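# Move reel from scanner glass onto left reel stack

## Task

Take the reel lying on the scanner's glass and set it flat, with the same face up as before, on top of the stack of reels beside the glass on the robot's left side; it must rest there on its own without the robot supporting it, and nothing the robot is touching at the end may sag or drop once released.

## Robot and tools

Robot: two arms, left_arm and right_arm, each ending in a parallel two-finger gripper. The fingers extend along the gripper's own +z axis and close toward each other along its y axis. The reported hand point sits between the finger pads, roughly 1 cm back from the tips.

Scene frame: all reported positions share one frame with its origin on the tabletop midway between the arms. +x runs out over the table, +z is up, and left_arm sits toward +y. The arm names do not correspond to image sides. Positions are in metres and orientations are quaternions (w, x, y, z). Reported hand positions can be somewhat wrong, more so when an arm is stretched far.

Tools:

execute_actions(actions): actions is a list of up to 15 actions. Each action is a table of up to 15 rows; each row lasts one control step of 1/30 s, and if fewer than 15 rows are given the final row repeats until 15 steps pass. Every row is a single list of 14 numbers in [-1, 1] covering both arms, even when only one moves: left_arm dx, dy, dz, rx, ry, rz, opening, then right_arm in the same order. dx..rz are an offset, not a pose: they describe the target relative to where that gripper was measured when the action began (for the first action in a call, the last pose reported in this scene), expressed in the gripper's own axes. Each row is relative to that same starting point, not to the row before. Scale: 1.0 equals 0.6 m of translation or 180 degrees of rotation; rx, ry, rz form one rotation vector. Opening is absolute, not an offset: +1 is fully open (0.094 m), -1 is closed. An empty list just returns the current state and images.

move(target, speed, blocking): target is one such 14-number row, an offset for each arm measured from the most recent pose shown in a result, in gripper axes, with the same scale and an absolute opening (sent when the move begins). Each gripper travels in a straight line; both paths finish together, taking between 0.5 and 10 s, and are cut off at 10 s. Rotation takes the shorter direction. speed is the path's top speed in m/s, 0.002 to 0.5 (default 0.25); turning is capped at twice that in rad/s. Paths do not avoid obstacles or the other arm, grippers can lag, drift or overshoot the speed, especially with the arm almost straight. Faster moves and targets set deeper past a contact hit and press harder. blocking=false returns after 0.5 s while the arm keeps going; then use wait(0) to check, and call wait or stop before any new execute_actions or move, which are refused meanwhile. The result adds a move: line giving the ending (done, off_target, moving, held, fault) and limits that applied, plus each gripper's remaining distance. If only one arm is named, the other finished at rest. held means a safety check blocked the final step; limits=paced means the sent pose was clipped; limits=held means some steps were blocked and the arm may later jump faster than speed.

wait(seconds): 0 to 10 s, arms keep their last command; returns early if a running move finishes.

stop(): brakes a running move; braking needs room, more at speed; fingers keep moving.

zoom_image(camera, region): closer look at part of a camera's last image. region is [x0, y0, x1, y1] in pixels from the top-left, at most 504 by 504. Cameras: cam_head_left, cam_head_right, cam_high, cam_low, cam_left_wrist, cam_right_wrist, each 504x504.

finished_scene(scene): ends the current scene, given its number; irreversible; reports success. Answering without any tool call also ends things.

Controller behaviour: each step the commanded pose is limited to 70 mm and 16 degrees from the measured pose, then inverse kinematics drives the joints, favouring position over orientation. Large offsets may need several actions; after an action an arm only continues to its last clipped pose. Hand target lines show where each gripper is currently being driven. Arms often settle a centimetre or more short, usually low, and repeated zero offsets let them sag further. To keep an arm in place, send the correction back to its desired pose in the first call of a reply and zeros afterward, increasing the correction if it still hangs low. Elbows stop just before full extension. Joint ranges (rad), base to gripper: waist -2.880 to 2.880, shoulder 0.000 to 3.142, elbow 0.000 to 3.019, wrist pitch -1.693 to 1.571, wrist yaw -1.571 to 1.571, wrist roll -2.094 to 2.094.

Reading results: the state line shows left_arm and right_arm pose. grip_measured is finger opening on the command scale; the last Joint positions number is the opening in metres. Each gripper's reading may be off by about 1 mm, constant per gripper. To hold something, command an opening below grip_measured: around 0.03 below for a firm grip, less for a light one. Finger force tops out near 50 to 62 N per pad, weaker on very thin parts; first contact can spike. Joint torques are raw drive outputs with offset, scale and noise, nonzero even in free air. A pose unreachable line means the clearance check altered or blocked that arm's command. FAULT lines mean an arm stopped. MOTOR HOT appears from 85 °C; at 100 °C that arm and its gripper go limp until cooled (OVER-TEMPERATURE FAULT), so avoid holding loads longer than needed.

Cautions: brief external tugs on a held part or pushes on loose objects may occur. Do not let anything leave the table, drop the reel, slam it down, or push hard. Keep the arms from colliding or pressing on each other. Before finishing, release the reel so it sits flat and stable on the stack by itself, and make sure nothing the robot contacts is sinking. Smooth, quick, low-effort motion is preferred.

Each tool is called after "Call:" as name(argument=value, ...) on one line, values as JSON.

## Session

Call:
execute_actions(actions=[])

Scene clock: 0.00 s.
left_arm: end_effector_position=(+0.6891, +0.1453, +0.1847) grip_measured=+1.000 end_effector_quat_wxyz=(+0.375, +0.772, +0.459, +0.229) | right_arm: end_effector_position=(+0.2040, -0.4193, +0.2382) grip_measured=+1.000 end_effector_quat_wxyz=(+0.013, +0.801, +0.598, +0.017)
Joint positions: left_arm=[-0.318  1.708  1.275 -0.235  0.142  1.695  0.094] | right_arm=[-0.482  0.705  0.852 -1.678 -0.013  1.508  0.094]
Joint velocities: left_arm=[ 0.015 -0.015 -0.002 -0.002  0.007 -0.066  0.   ] | right_arm=[-0.005 -0.005 -0.032 -0.017 -0.037 -0.037  0.   ]
Joint torques (N m, as the arm reports them, + toward a larger angle): no reading
Hand target (left_arm): +0.698, +0.142, +0.206; +0.389, +0.765, +0.452, +0.242
Hand target (right_arm): +0.208, -0.421, +0.248; +0.024, +0.801, +0.598, +0.023

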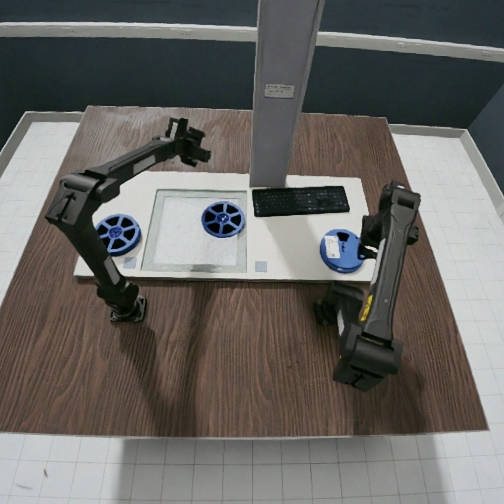

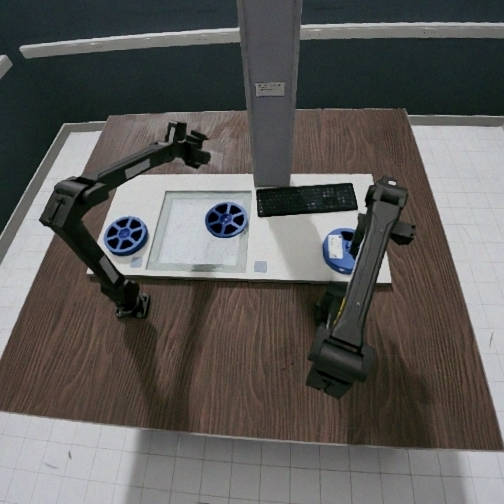

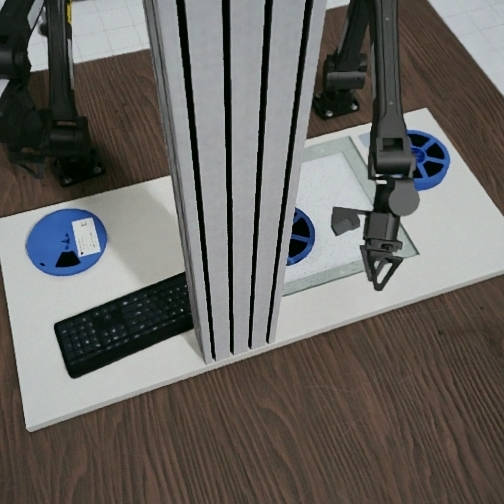

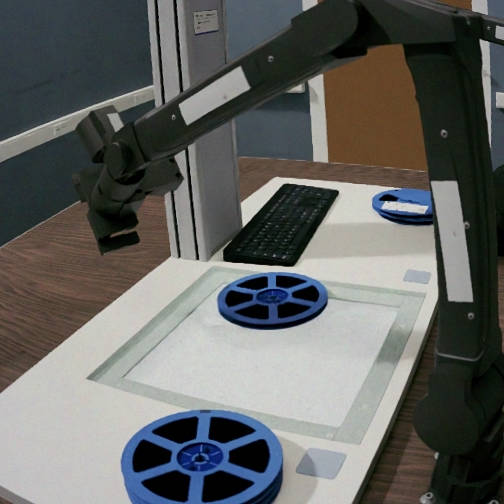

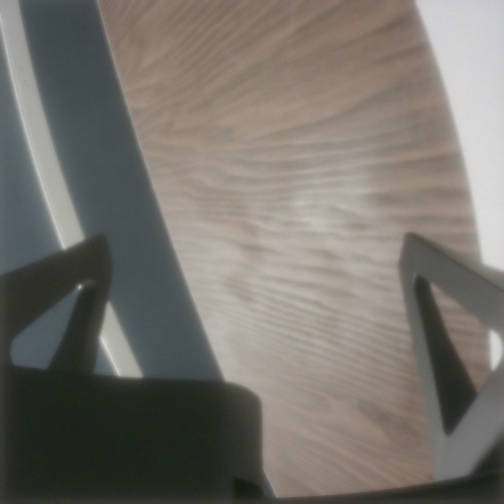

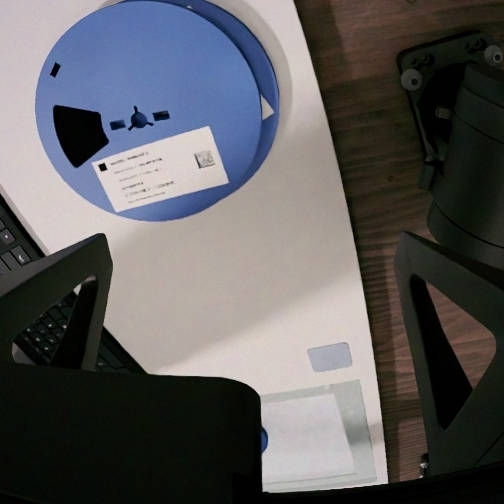

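Call:
zoom_image(camera="cam_low", region=[180, 240, 380, 360])

Call:
zoom_image(camera="cam_head_left", region=[60, 170, 280, 330])

Region (180, 240, 380, 360) of cam_low's 504x504 image, scaled by 2.520, with more detail than that image has; it fills the top 302 rows of this view, and the rest is white.

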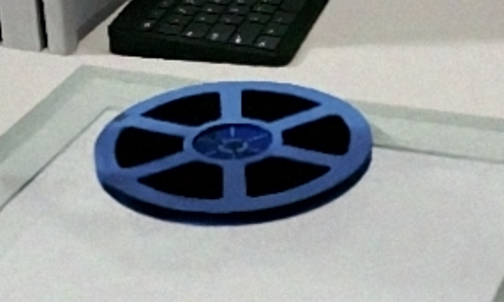

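Region (60, 170, 280, 330) of cam_head_left's 504x504 image, scaled by 2.291, with more detail than that image has; it fills the top 367 rows of this view, and the rest is white.

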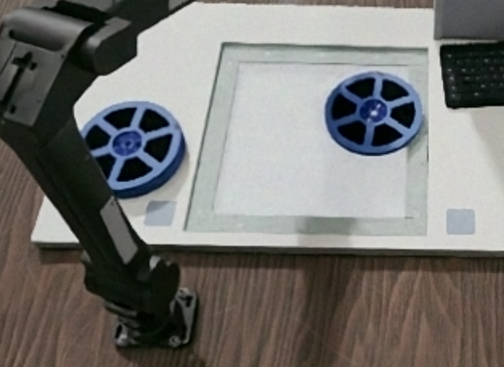

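Call:
move(target=[-0.33, -0.07, -0.4, 0.29, 0, 0, 1, 0,0,0,0,0,0,1])

Scene clock: 27.03 s.
left_arm: end_effector_position=(+0.3976, +0.0783, +0.2789) grip_measured=+1.000 end_effector_quat_wxyz=(-0.021, +0.864, +0.503, -0.003) | right_arm: end_effector_position=(+0.2040, -0.4193, +0.2382) grip_measured=+1.000 end_effector_quat_wxyz=(+0.013, +0.801, +0.598, +0.017)
Joint positions: left_arm=[-0.717  1.56   1.598 -1.65  -0.009  1.381  0.094] | right_arm=[-0.482  0.705  0.852 -1.678 -0.013  1.508  0.094]
Joint velocities: left_arm=[-0.005 -0.005 -0.012  0.002 -0.037 -0.081  0.   ] | right_arm=[-0.005  0.015 -0.012 -0.012 -0.037 -0.037  0.   ]
Joint torques (N m, as the arm reports them, + toward a larger angle): left_arm=[  0.44 -13.44  14.63  -0.29   0.14  -0.02] | right_arm=[ 1.71 -0.03  8.    0.3  -0.08 -0.16]
Hand target (left_arm): +0.406, +0.072, +0.299; -0.001, +0.860, +0.510, +0.003
Hand target (right_arm): +0.204, -0.419, +0.238; +0.013, +0.801, +0.598, +0.017
Off the commanded pose (left_arm): 0.020 m, 3 deg.
Off the commanded pose (right_arm): 0.000 m, 0 deg.
move: off_target (left_arm)

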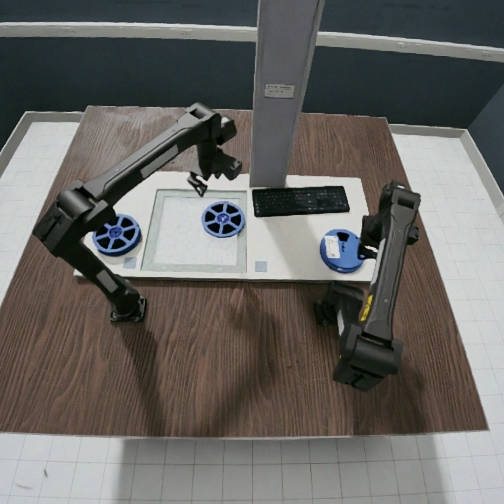

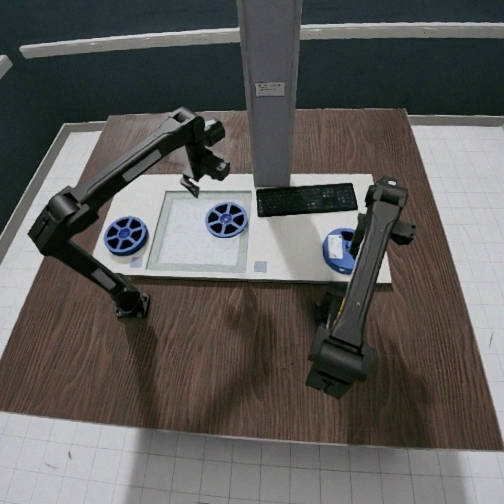

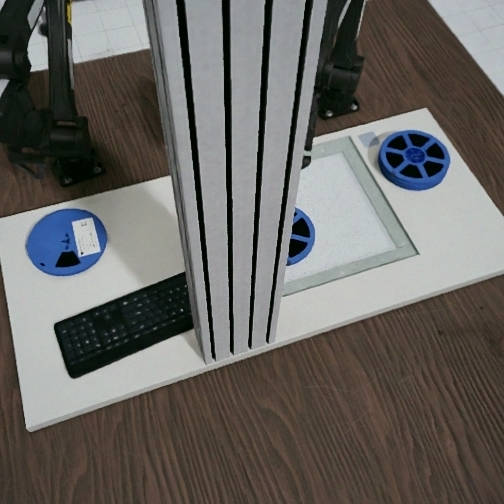

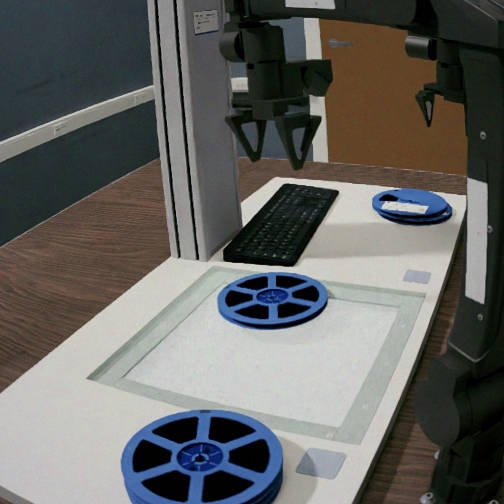

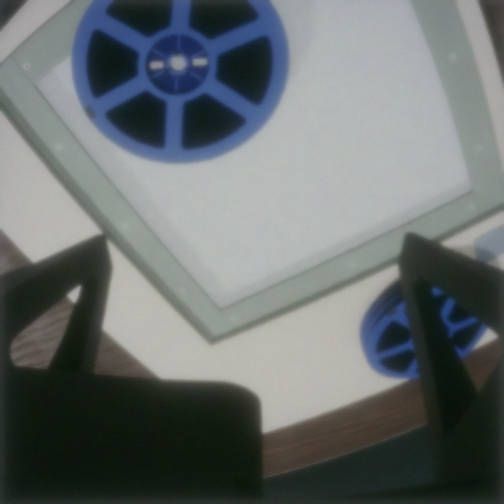

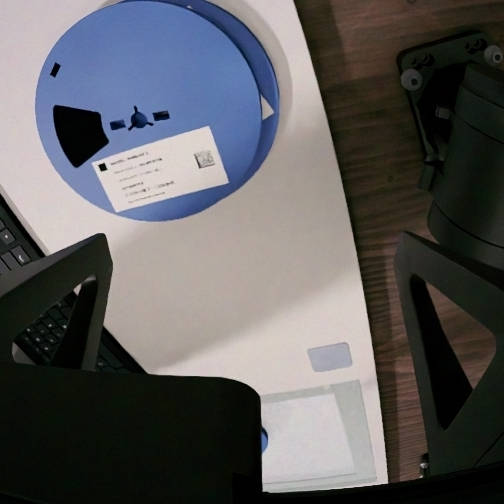

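Call:
move(target=[-0.097, 0.107, 0.18, 0, 0, 0, 1, 0,0,0,0,0,0,1])

Scene clock: 35.33 s.
left_arm: end_effector_position=(+0.4186, +0.0033, +0.1562) grip_measured=+1.000 end_effector_quat_wxyz=(-0.036, +0.866, +0.498, -0.006) | right_arm: end_effector_position=(+0.2040, -0.4193, +0.2382) grip_measured=+1.000 end_effector_quat_wxyz=(+0.013, +0.801, +0.598, +0.017)
Joint positions: left_arm=[-0.8    1.786  1.563 -1.421 -0.008  1.309  0.094] | right_arm=[-0.482  0.705  0.852 -1.678 -0.013  1.508  0.094]
Joint velocities: left_arm=[-0.024  0.005  0.002 -0.022  0.007 -0.007  0.   ] | right_arm=[-0.015  0.005 -0.007 -0.007 -0.022  0.022  0.   ]
Joint torques (N m, as the arm reports them, + toward a larger angle): left_arm=[ -0.05 -18.42   9.64   0.41   0.18  -0.08] | right_arm=[ 1.72 -0.06  8.    0.31 -0.08 -0.17]
Hand target (left_arm): +0.420, -0.000, +0.167; -0.020, +0.864, +0.503, -0.003
Hand target (right_arm): +0.204, -0.419, +0.238; +0.013, +0.801, +0.598, +0.017
Off the commanded pose (left_arm): 0.012 m, 2 deg.
Off the commanded pose (right_arm): 0.000 m, 0 deg.
move: off_target (left_arm)

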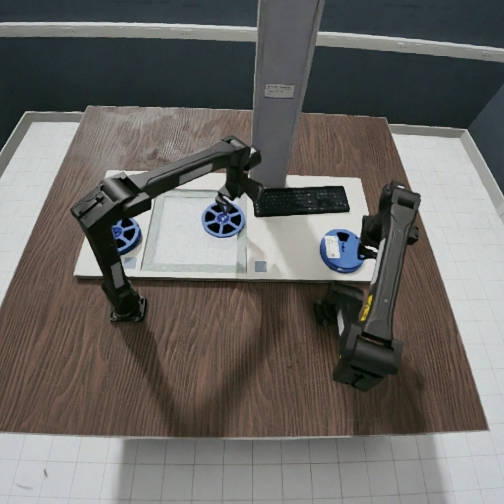

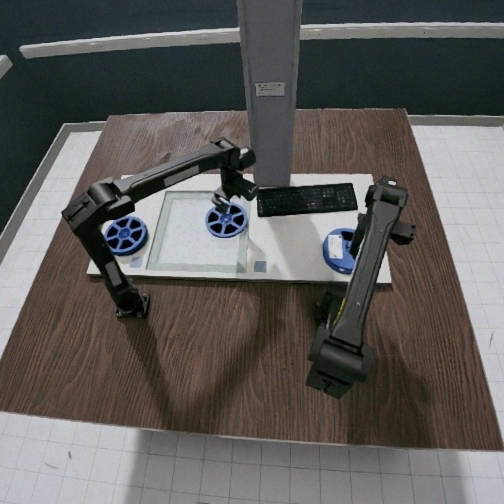

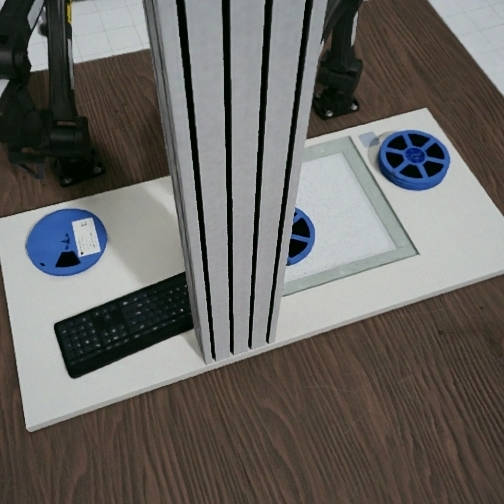

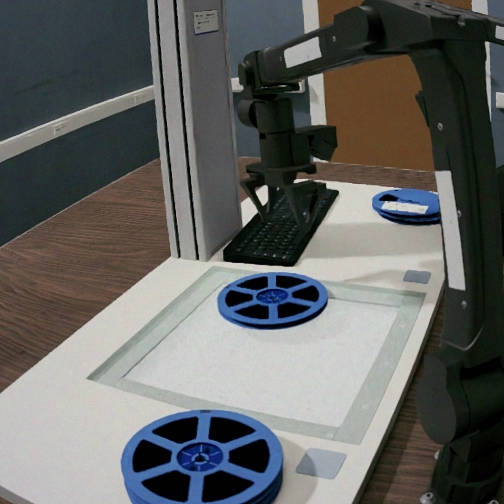

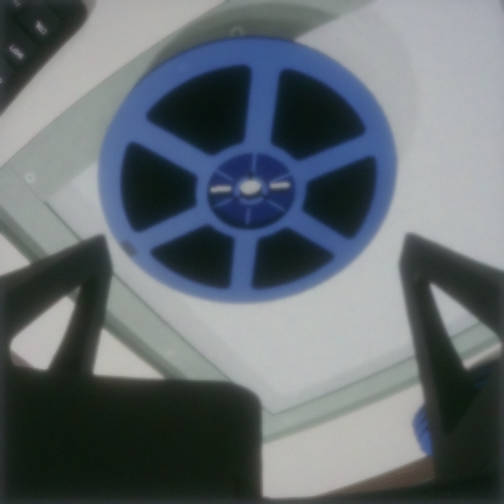

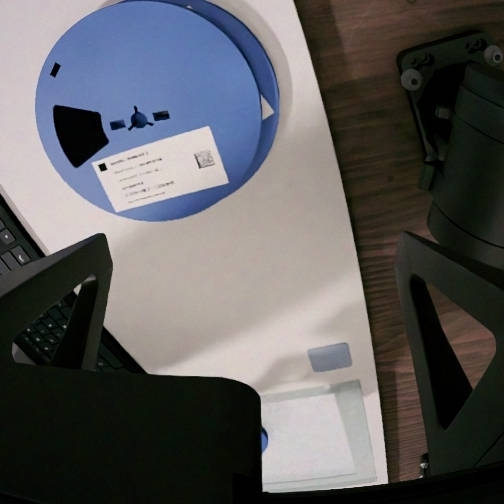

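Call:
zoom_image(camera="cam_left_wrist", region=[90, 110, 410, 310])

Region (90, 110, 410, 310) of cam_left_wrist's 504x504 image, scaled by 1.575, with more detail than that image has; it fills the top 315 rows of this view, and the rest is white.

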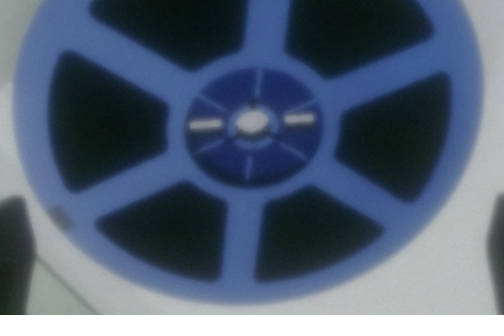

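Call:
move(target=[0, -0.095, 0.12, -0.032, -0.012, 0, 0.7, 0,0,0,0,0,0,1], speed=0.15)

Scene clock: 50.40 s.
left_arm: end_effector_position=(+0.3650, +0.0401, +0.0834) grip_measured=+0.702 end_effector_quat_wxyz=(+0.003, +0.868, +0.496, +0.001) | right_arm: end_effector_position=(+0.2040, -0.4193, +0.2382) grip_measured=+1.000 end_effector_quat_wxyz=(+0.013, +0.801, +0.598, +0.017)
Joint positions: left_arm=[-0.823  1.646  1.174 -1.092 -0.001  1.292  0.08 ] | right_arm=[-0.482  0.705  0.852 -1.678 -0.013  1.508  0.094]
Joint velocities: left_arm=[-0.005  0.005  0.017 -0.002  0.022  0.051 -0.   ] | right_arm=[-0.015 -0.015 -0.017  0.002 -0.11  -0.051  0.   ]
Joint torques (N m, as the arm reports them, + toward a larger angle): left_arm=[ -0.4  -15.43   8.57   0.63   0.17  -0.07] | right_arm=[ 1.79 -0.01  7.98  0.3  -0.08 -0.16]
Hand target (left_arm): +0.365, +0.036, +0.090; +0.017, +0.866, +0.499, +0.003
Hand target (right_arm): +0.204, -0.419, +0.238; +0.013, +0.801, +0.598, +0.017
Off the commanded pose (left_arm): 0.007 m, 2 deg.
Off the commanded pose (right_arm): 0.000 m, 0 deg.
move: done

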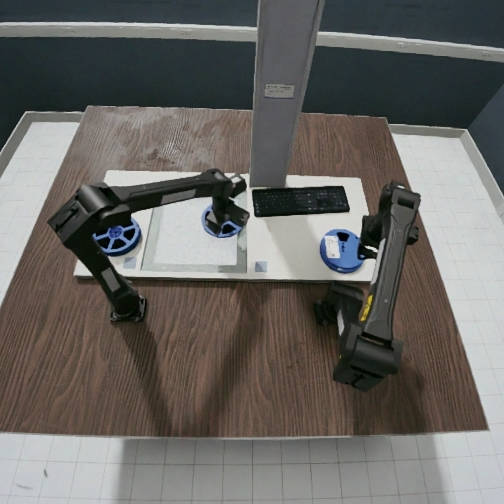

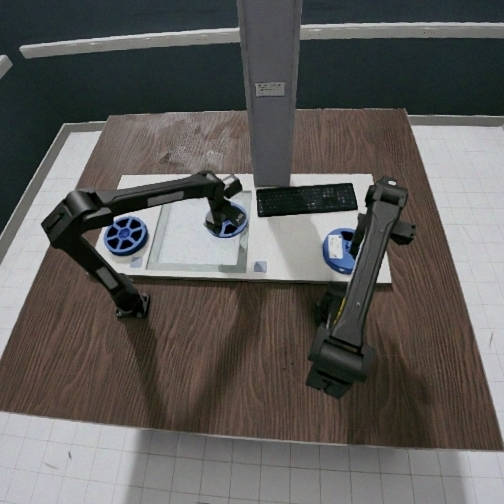

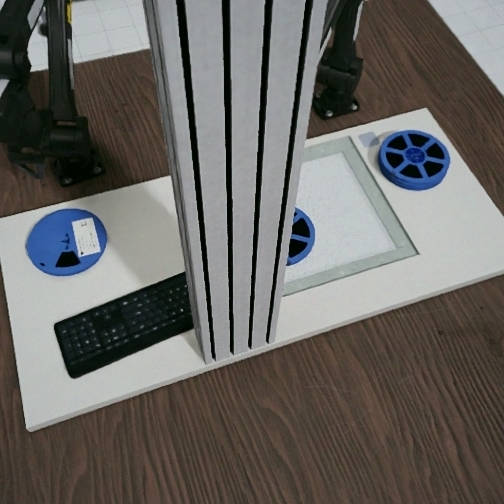

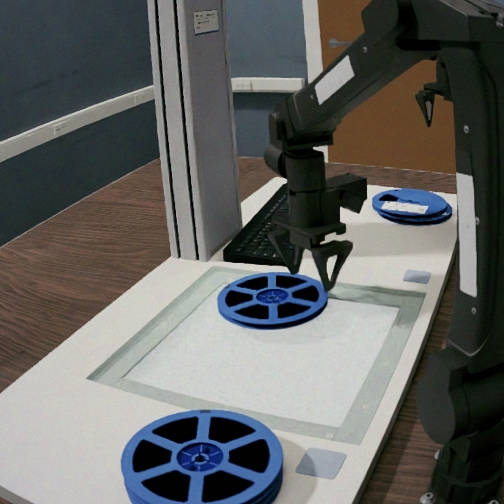

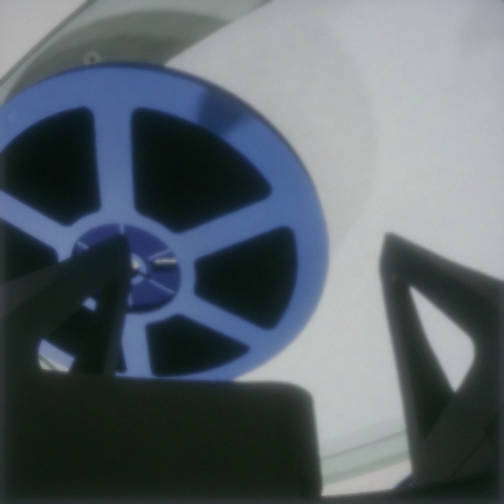

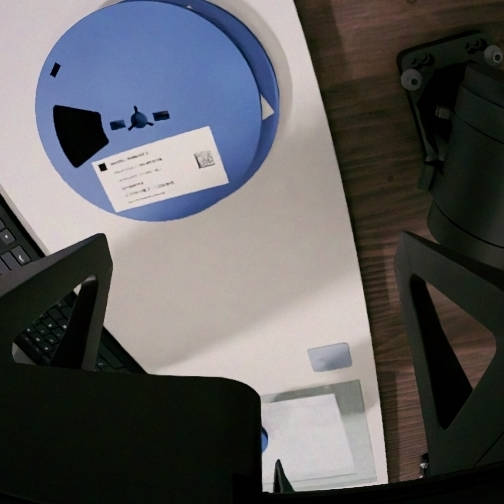

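Call:
move(target=[0.058, 0, 0.03, -0.008, -0.003, 0, 0.7, 0,0,0,0,0,0,1], speed=0.1)

Scene clock: 55.57 s.
left_arm: end_effector_position=(+0.3812, +0.0724, +0.0615) grip_measured=+0.702 end_effector_quat_wxyz=(+0.005, +0.865, +0.502, +0.002) | right_arm: end_effector_position=(+0.2040, -0.4193, +0.2382) grip_measured=+1.000 end_effector_quat_wxyz=(+0.013, +0.801, +0.598, +0.017)
Joint positions: left_arm=[-0.747  1.646  1.108 -1.022 -0.     1.353  0.08 ] | right_arm=[-0.482  0.705  0.852 -1.678 -0.013  1.508  0.094]
Joint velocities: left_arm=[-0.015 -0.005 -0.027 -0.007  0.081 -0.037 -0.001] | right_arm=[ 0.005  0.005  0.002 -0.007 -0.051  0.051  0.   ]
Joint torques (N m, as the arm reports them, + toward a larger angle): left_arm=[  0.12 -14.5    8.     0.74   0.2    0.12] | right_arm=[ 1.76 -0.03  7.98  0.32 -0.08 -0.17]
Hand target (left_arm): +0.383, +0.070, +0.065; +0.016, +0.868, +0.496, +0.004
Hand target (right_arm): +0.204, -0.419, +0.238; +0.013, +0.801, +0.598, +0.017
Off the commanded pose (left_arm): 0.005 m, 2 deg.
Off the commanded pose (right_arm): 0.000 m, 0 deg.
move: done

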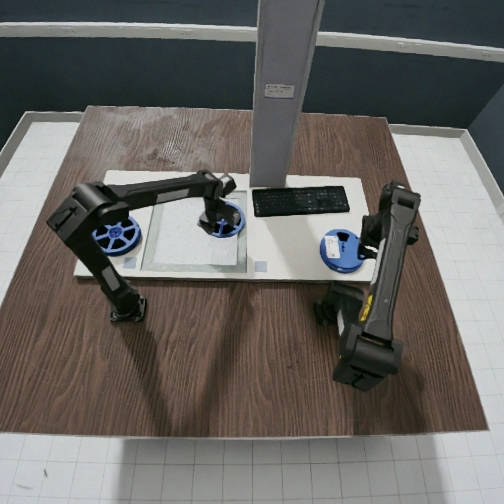

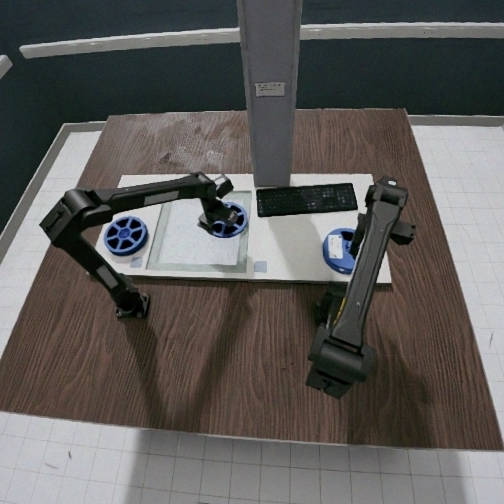

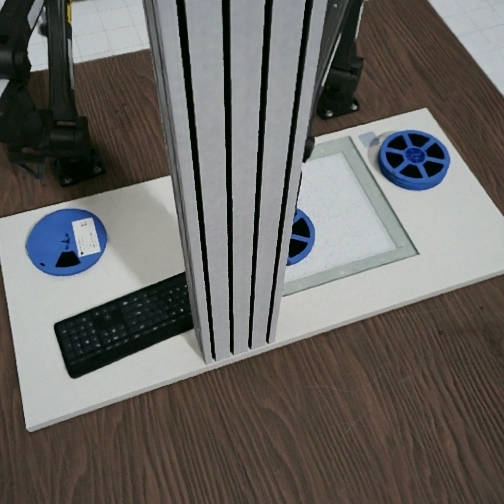

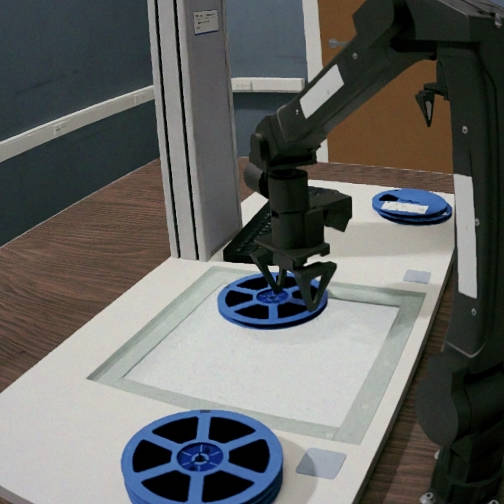

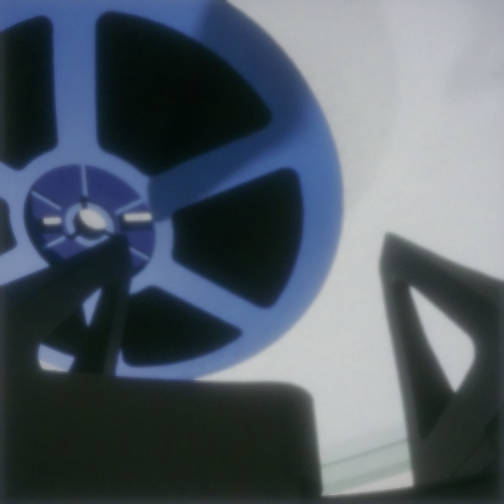

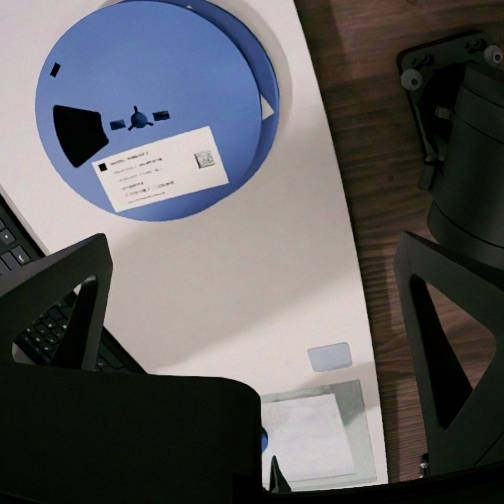

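Call:
move(target=[0, 0.005, 0.02, -0.006, -0.002, 0, 0.7, 0,0,0,0,0,0,1], speed=0.05)

Scene clock: 58.43 s.
left_arm: end_effector_position=(+0.3831, +0.0707, +0.0537) grip_measured=+0.702 end_effector_quat_wxyz=(+0.014, +0.865, +0.501, +0.005) | right_arm: end_effector_position=(+0.2040, -0.4193, +0.2382) grip_measured=+1.000 end_effector_quat_wxyz=(+0.013, +0.801, +0.598, +0.017)
Joint positions: left_arm=[-0.747  1.653  1.093 -0.982 -0.     1.357  0.08 ] | right_arm=[-0.482  0.705  0.852 -1.678 -0.013  1.508  0.094]
Joint velocities: left_arm=[-0.015 -0.024 -0.007 -0.002  0.139 -0.022 -0.   ] | right_arm=[-0.005 -0.005  0.012 -0.007 -0.11   0.081  0.   ]
Joint torques (N m, as the arm reports them, + toward a larger angle): left_arm=[  0.47 -13.46   7.71   0.62   0.14   0.04] | right_arm=[ 1.77 -0.03  8.    0.31 -0.08 -0.16]
Hand target (left_arm): +0.384, +0.071, +0.050; +0.015, +0.865, +0.502, +0.004
Hand target (right_arm): +0.204, -0.419, +0.238; +0.013, +0.801, +0.598, +0.017
Off the commanded pose (left_arm): 0.004 m, 0 deg.
Off the commanded pose (right_arm): 0.000 m, 0 deg.
move: done

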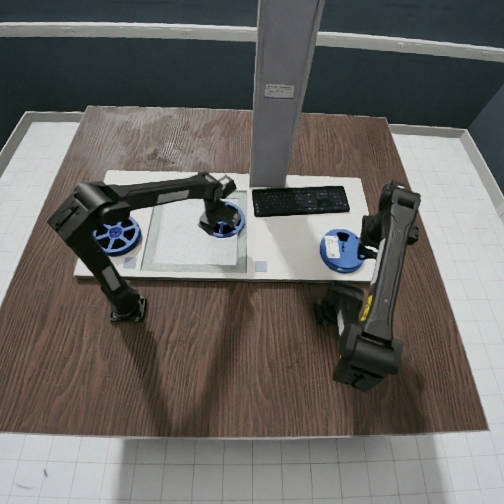

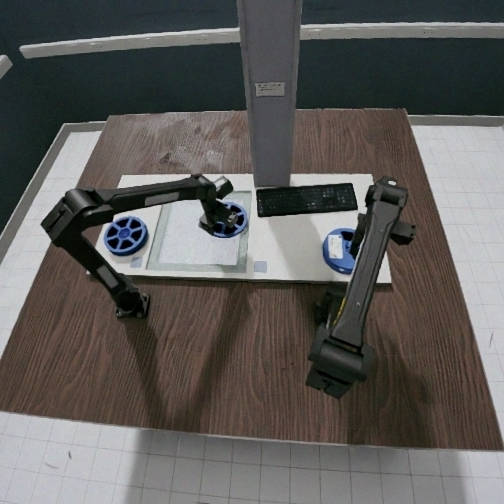

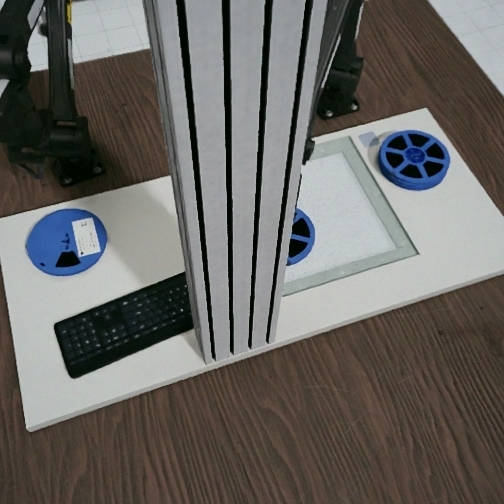

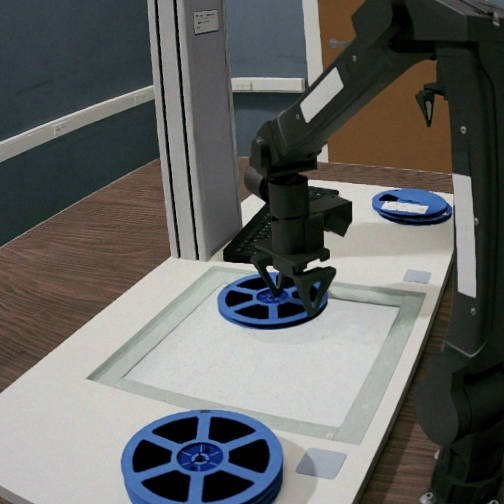

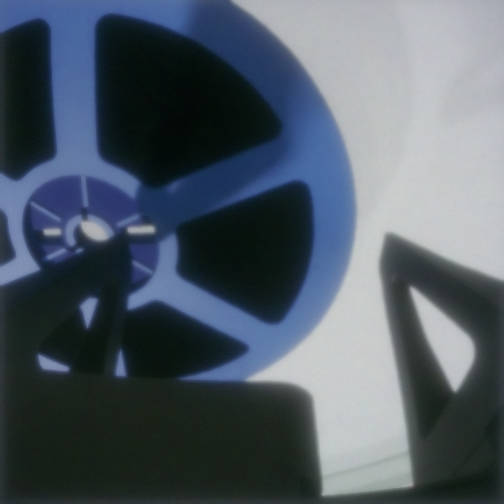

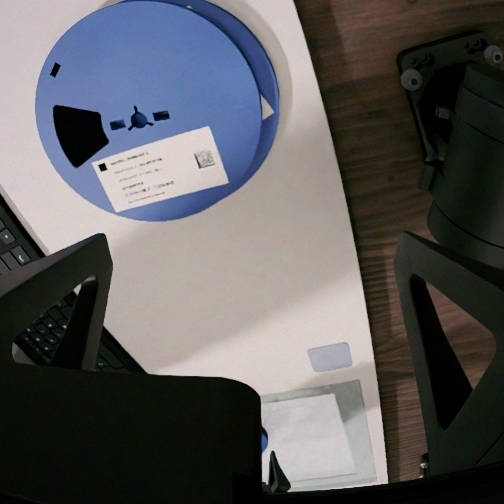

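Call:
move(target=[0, 0, 0.025, 0.004, 0.002, 0, 0.7, 0,0,0,0,0,0,1], speed=0.03)

Call:
zoom_image(camera="cam_low", region=[200, 230, 360, 350])

Scene clock: 62.47 s.
left_arm: end_effector_position=(+0.3840, +0.0699, +0.0456) grip_measured=+0.701 end_effector_quat_wxyz=(+0.010, +0.865, +0.501, +0.004) | right_arm: end_effector_position=(+0.2040, -0.4193, +0.2382) grip_measured=+1.000 end_effector_quat_wxyz=(+0.013, +0.801, +0.598, +0.017)
Joint positions: left_arm=[-0.747  1.672  1.093 -0.97  -0.001  1.357  0.08 ] | right_arm=[-0.482  0.705  0.852 -1.678 -0.013  1.508  0.094]
Joint velocities: left_arm=[-0.024  0.015 -0.012  0.007 -0.022  0.051 -0.   ] | right_arm=[ 0.005 -0.015 -0.012 -0.002  0.081 -0.037  0.   ]
Joint torques (N m, as the arm reports them, + toward a larger angle): left_arm=[  0.34 -13.32   7.41   0.7   -0.06   0.01] | right_arm=[ 1.76 -0.01  8.    0.29 -0.08 -0.16]
Hand target (left_arm): +0.383, +0.070, +0.039; +0.007, +0.866, +0.501, +0.004
Hand target (right_arm): +0.204, -0.419, +0.238; +0.013, +0.801, +0.598, +0.017
Off the commanded pose (left_arm): 0.007 m, 0 deg.
Off the commanded pose (right_arm): 0.000 m, 0 deg.
move: done

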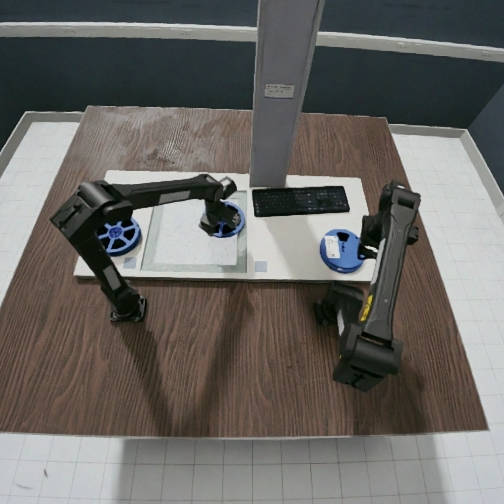

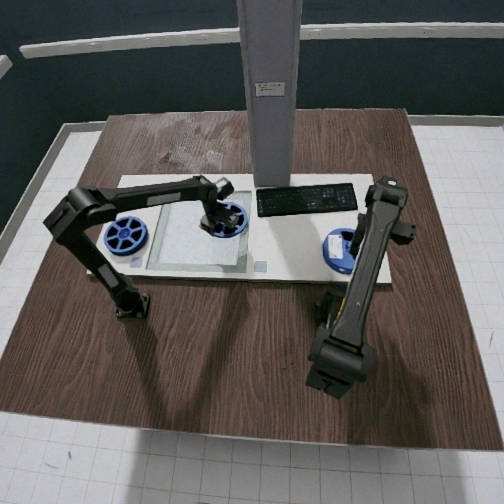

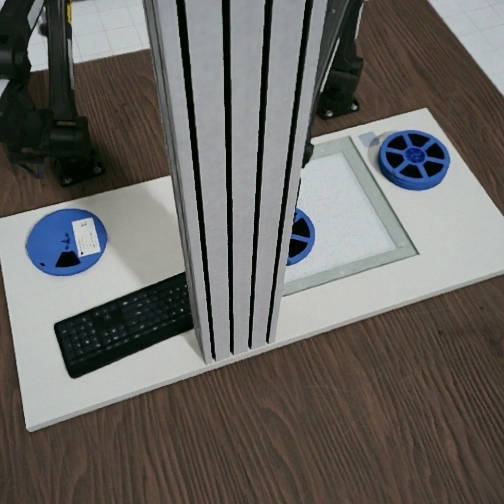

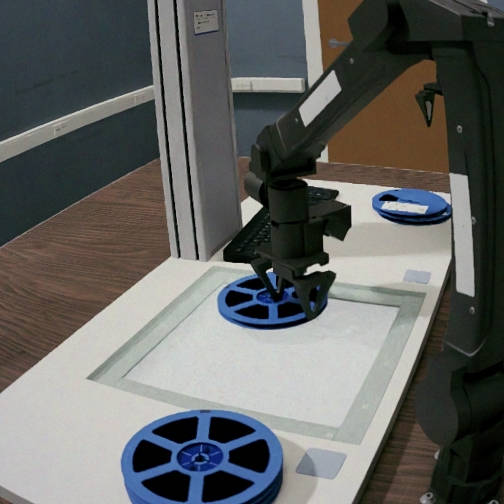

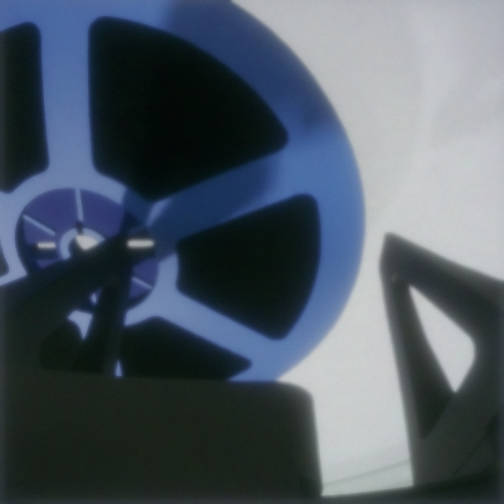

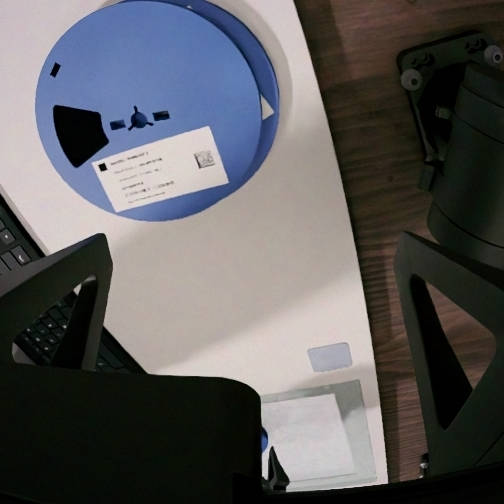

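Region (200, 230, 360, 350) of cam_low's 504x504 image, scaled by 3.150, with more detail than that image has; it fills the top 378 rows of this view, and the rest is white.

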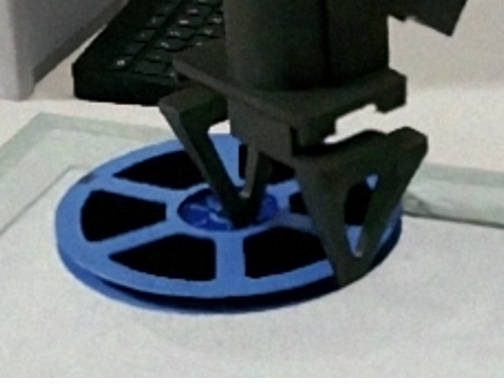

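Call:
move(target=[0, -0.008, 0.025, 0.003, 0.002, 0, 0.7, 0,0,0,0,0,0,1], speed=0.03)

Call:
zoom_image(camera="cam_low", region=[200, 230, 360, 350])

Scene clock: 65.90 s.
left_arm: end_effector_position=(+0.3846, +0.0696, +0.0445) grip_measured=+0.701 end_effector_quat_wxyz=(+0.013, +0.865, +0.501, +0.005) | right_arm: end_effector_position=(+0.2040, -0.4193, +0.2382) grip_measured=+1.000 end_effector_quat_wxyz=(+0.013, +0.801, +0.598, +0.017)
Joint positions: left_arm=[-0.747  1.672  1.089 -0.961 -0.002  1.357  0.08 ] | right_arm=[-0.482  0.705  0.852 -1.678 -0.013  1.508  0.094]
Joint velocities: left_arm=[-0.005 -0.015 -0.007 -0.002  0.037  0.007 -0.   ] | right_arm=[-0.005 -0.005 -0.012 -0.002 -0.037 -0.007  0.   ]
Joint torques (N m, as the arm reports them, + toward a larger angle): left_arm=[ -0.26 -12.5    6.43   1.01  -0.08   0.01] | right_arm=[ 1.79  0.03  7.98  0.31 -0.08 -0.16]
Hand target (left_arm): +0.380, +0.072, +0.031; +0.004, +0.866, +0.501, +0.004
Hand target (right_arm): +0.204, -0.419, +0.238; +0.013, +0.801, +0.598, +0.017
Off the commanded pose (left_arm): 0.015 m, 1 deg.
Off the commanded pose (right_arm): 0.000 m, 0 deg.
move: off_target (left_arm)

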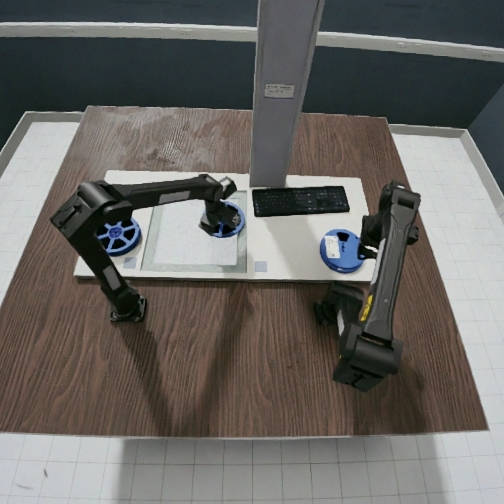

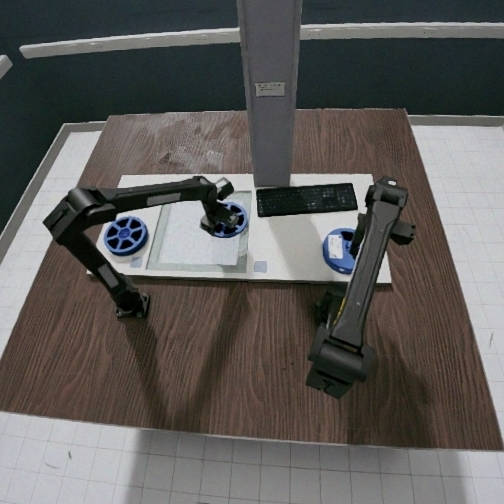

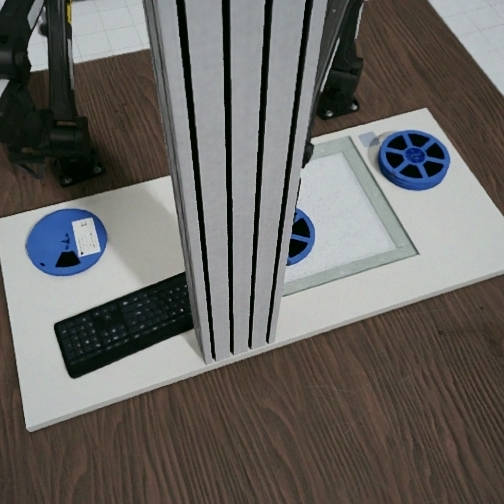

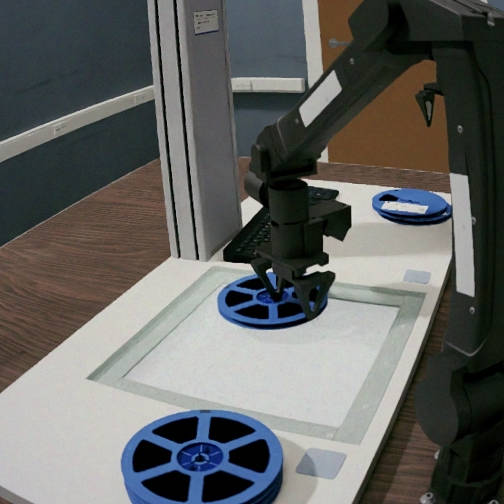

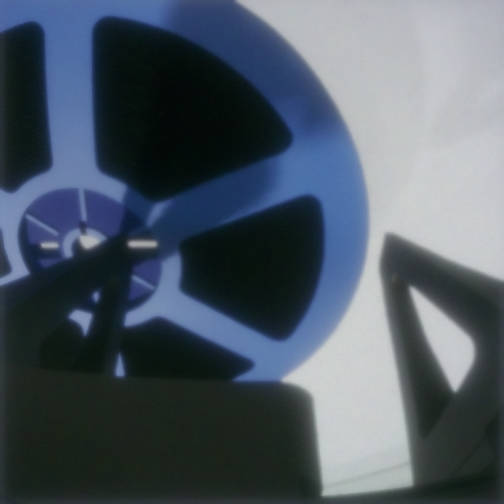

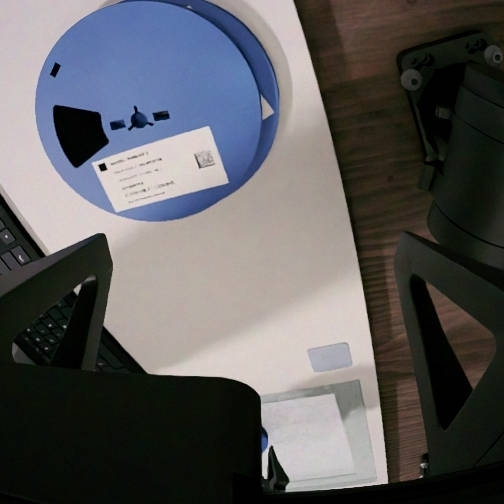

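Region (200, 230, 360, 350) of cam_low's 504x504 image, scaled by 3.150, with more detail than that image has; it fills the top 378 rows of this view, and the rest is white.

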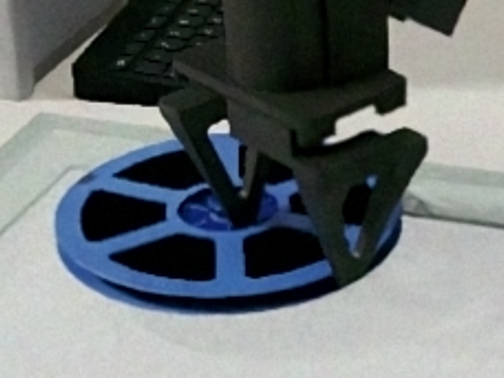

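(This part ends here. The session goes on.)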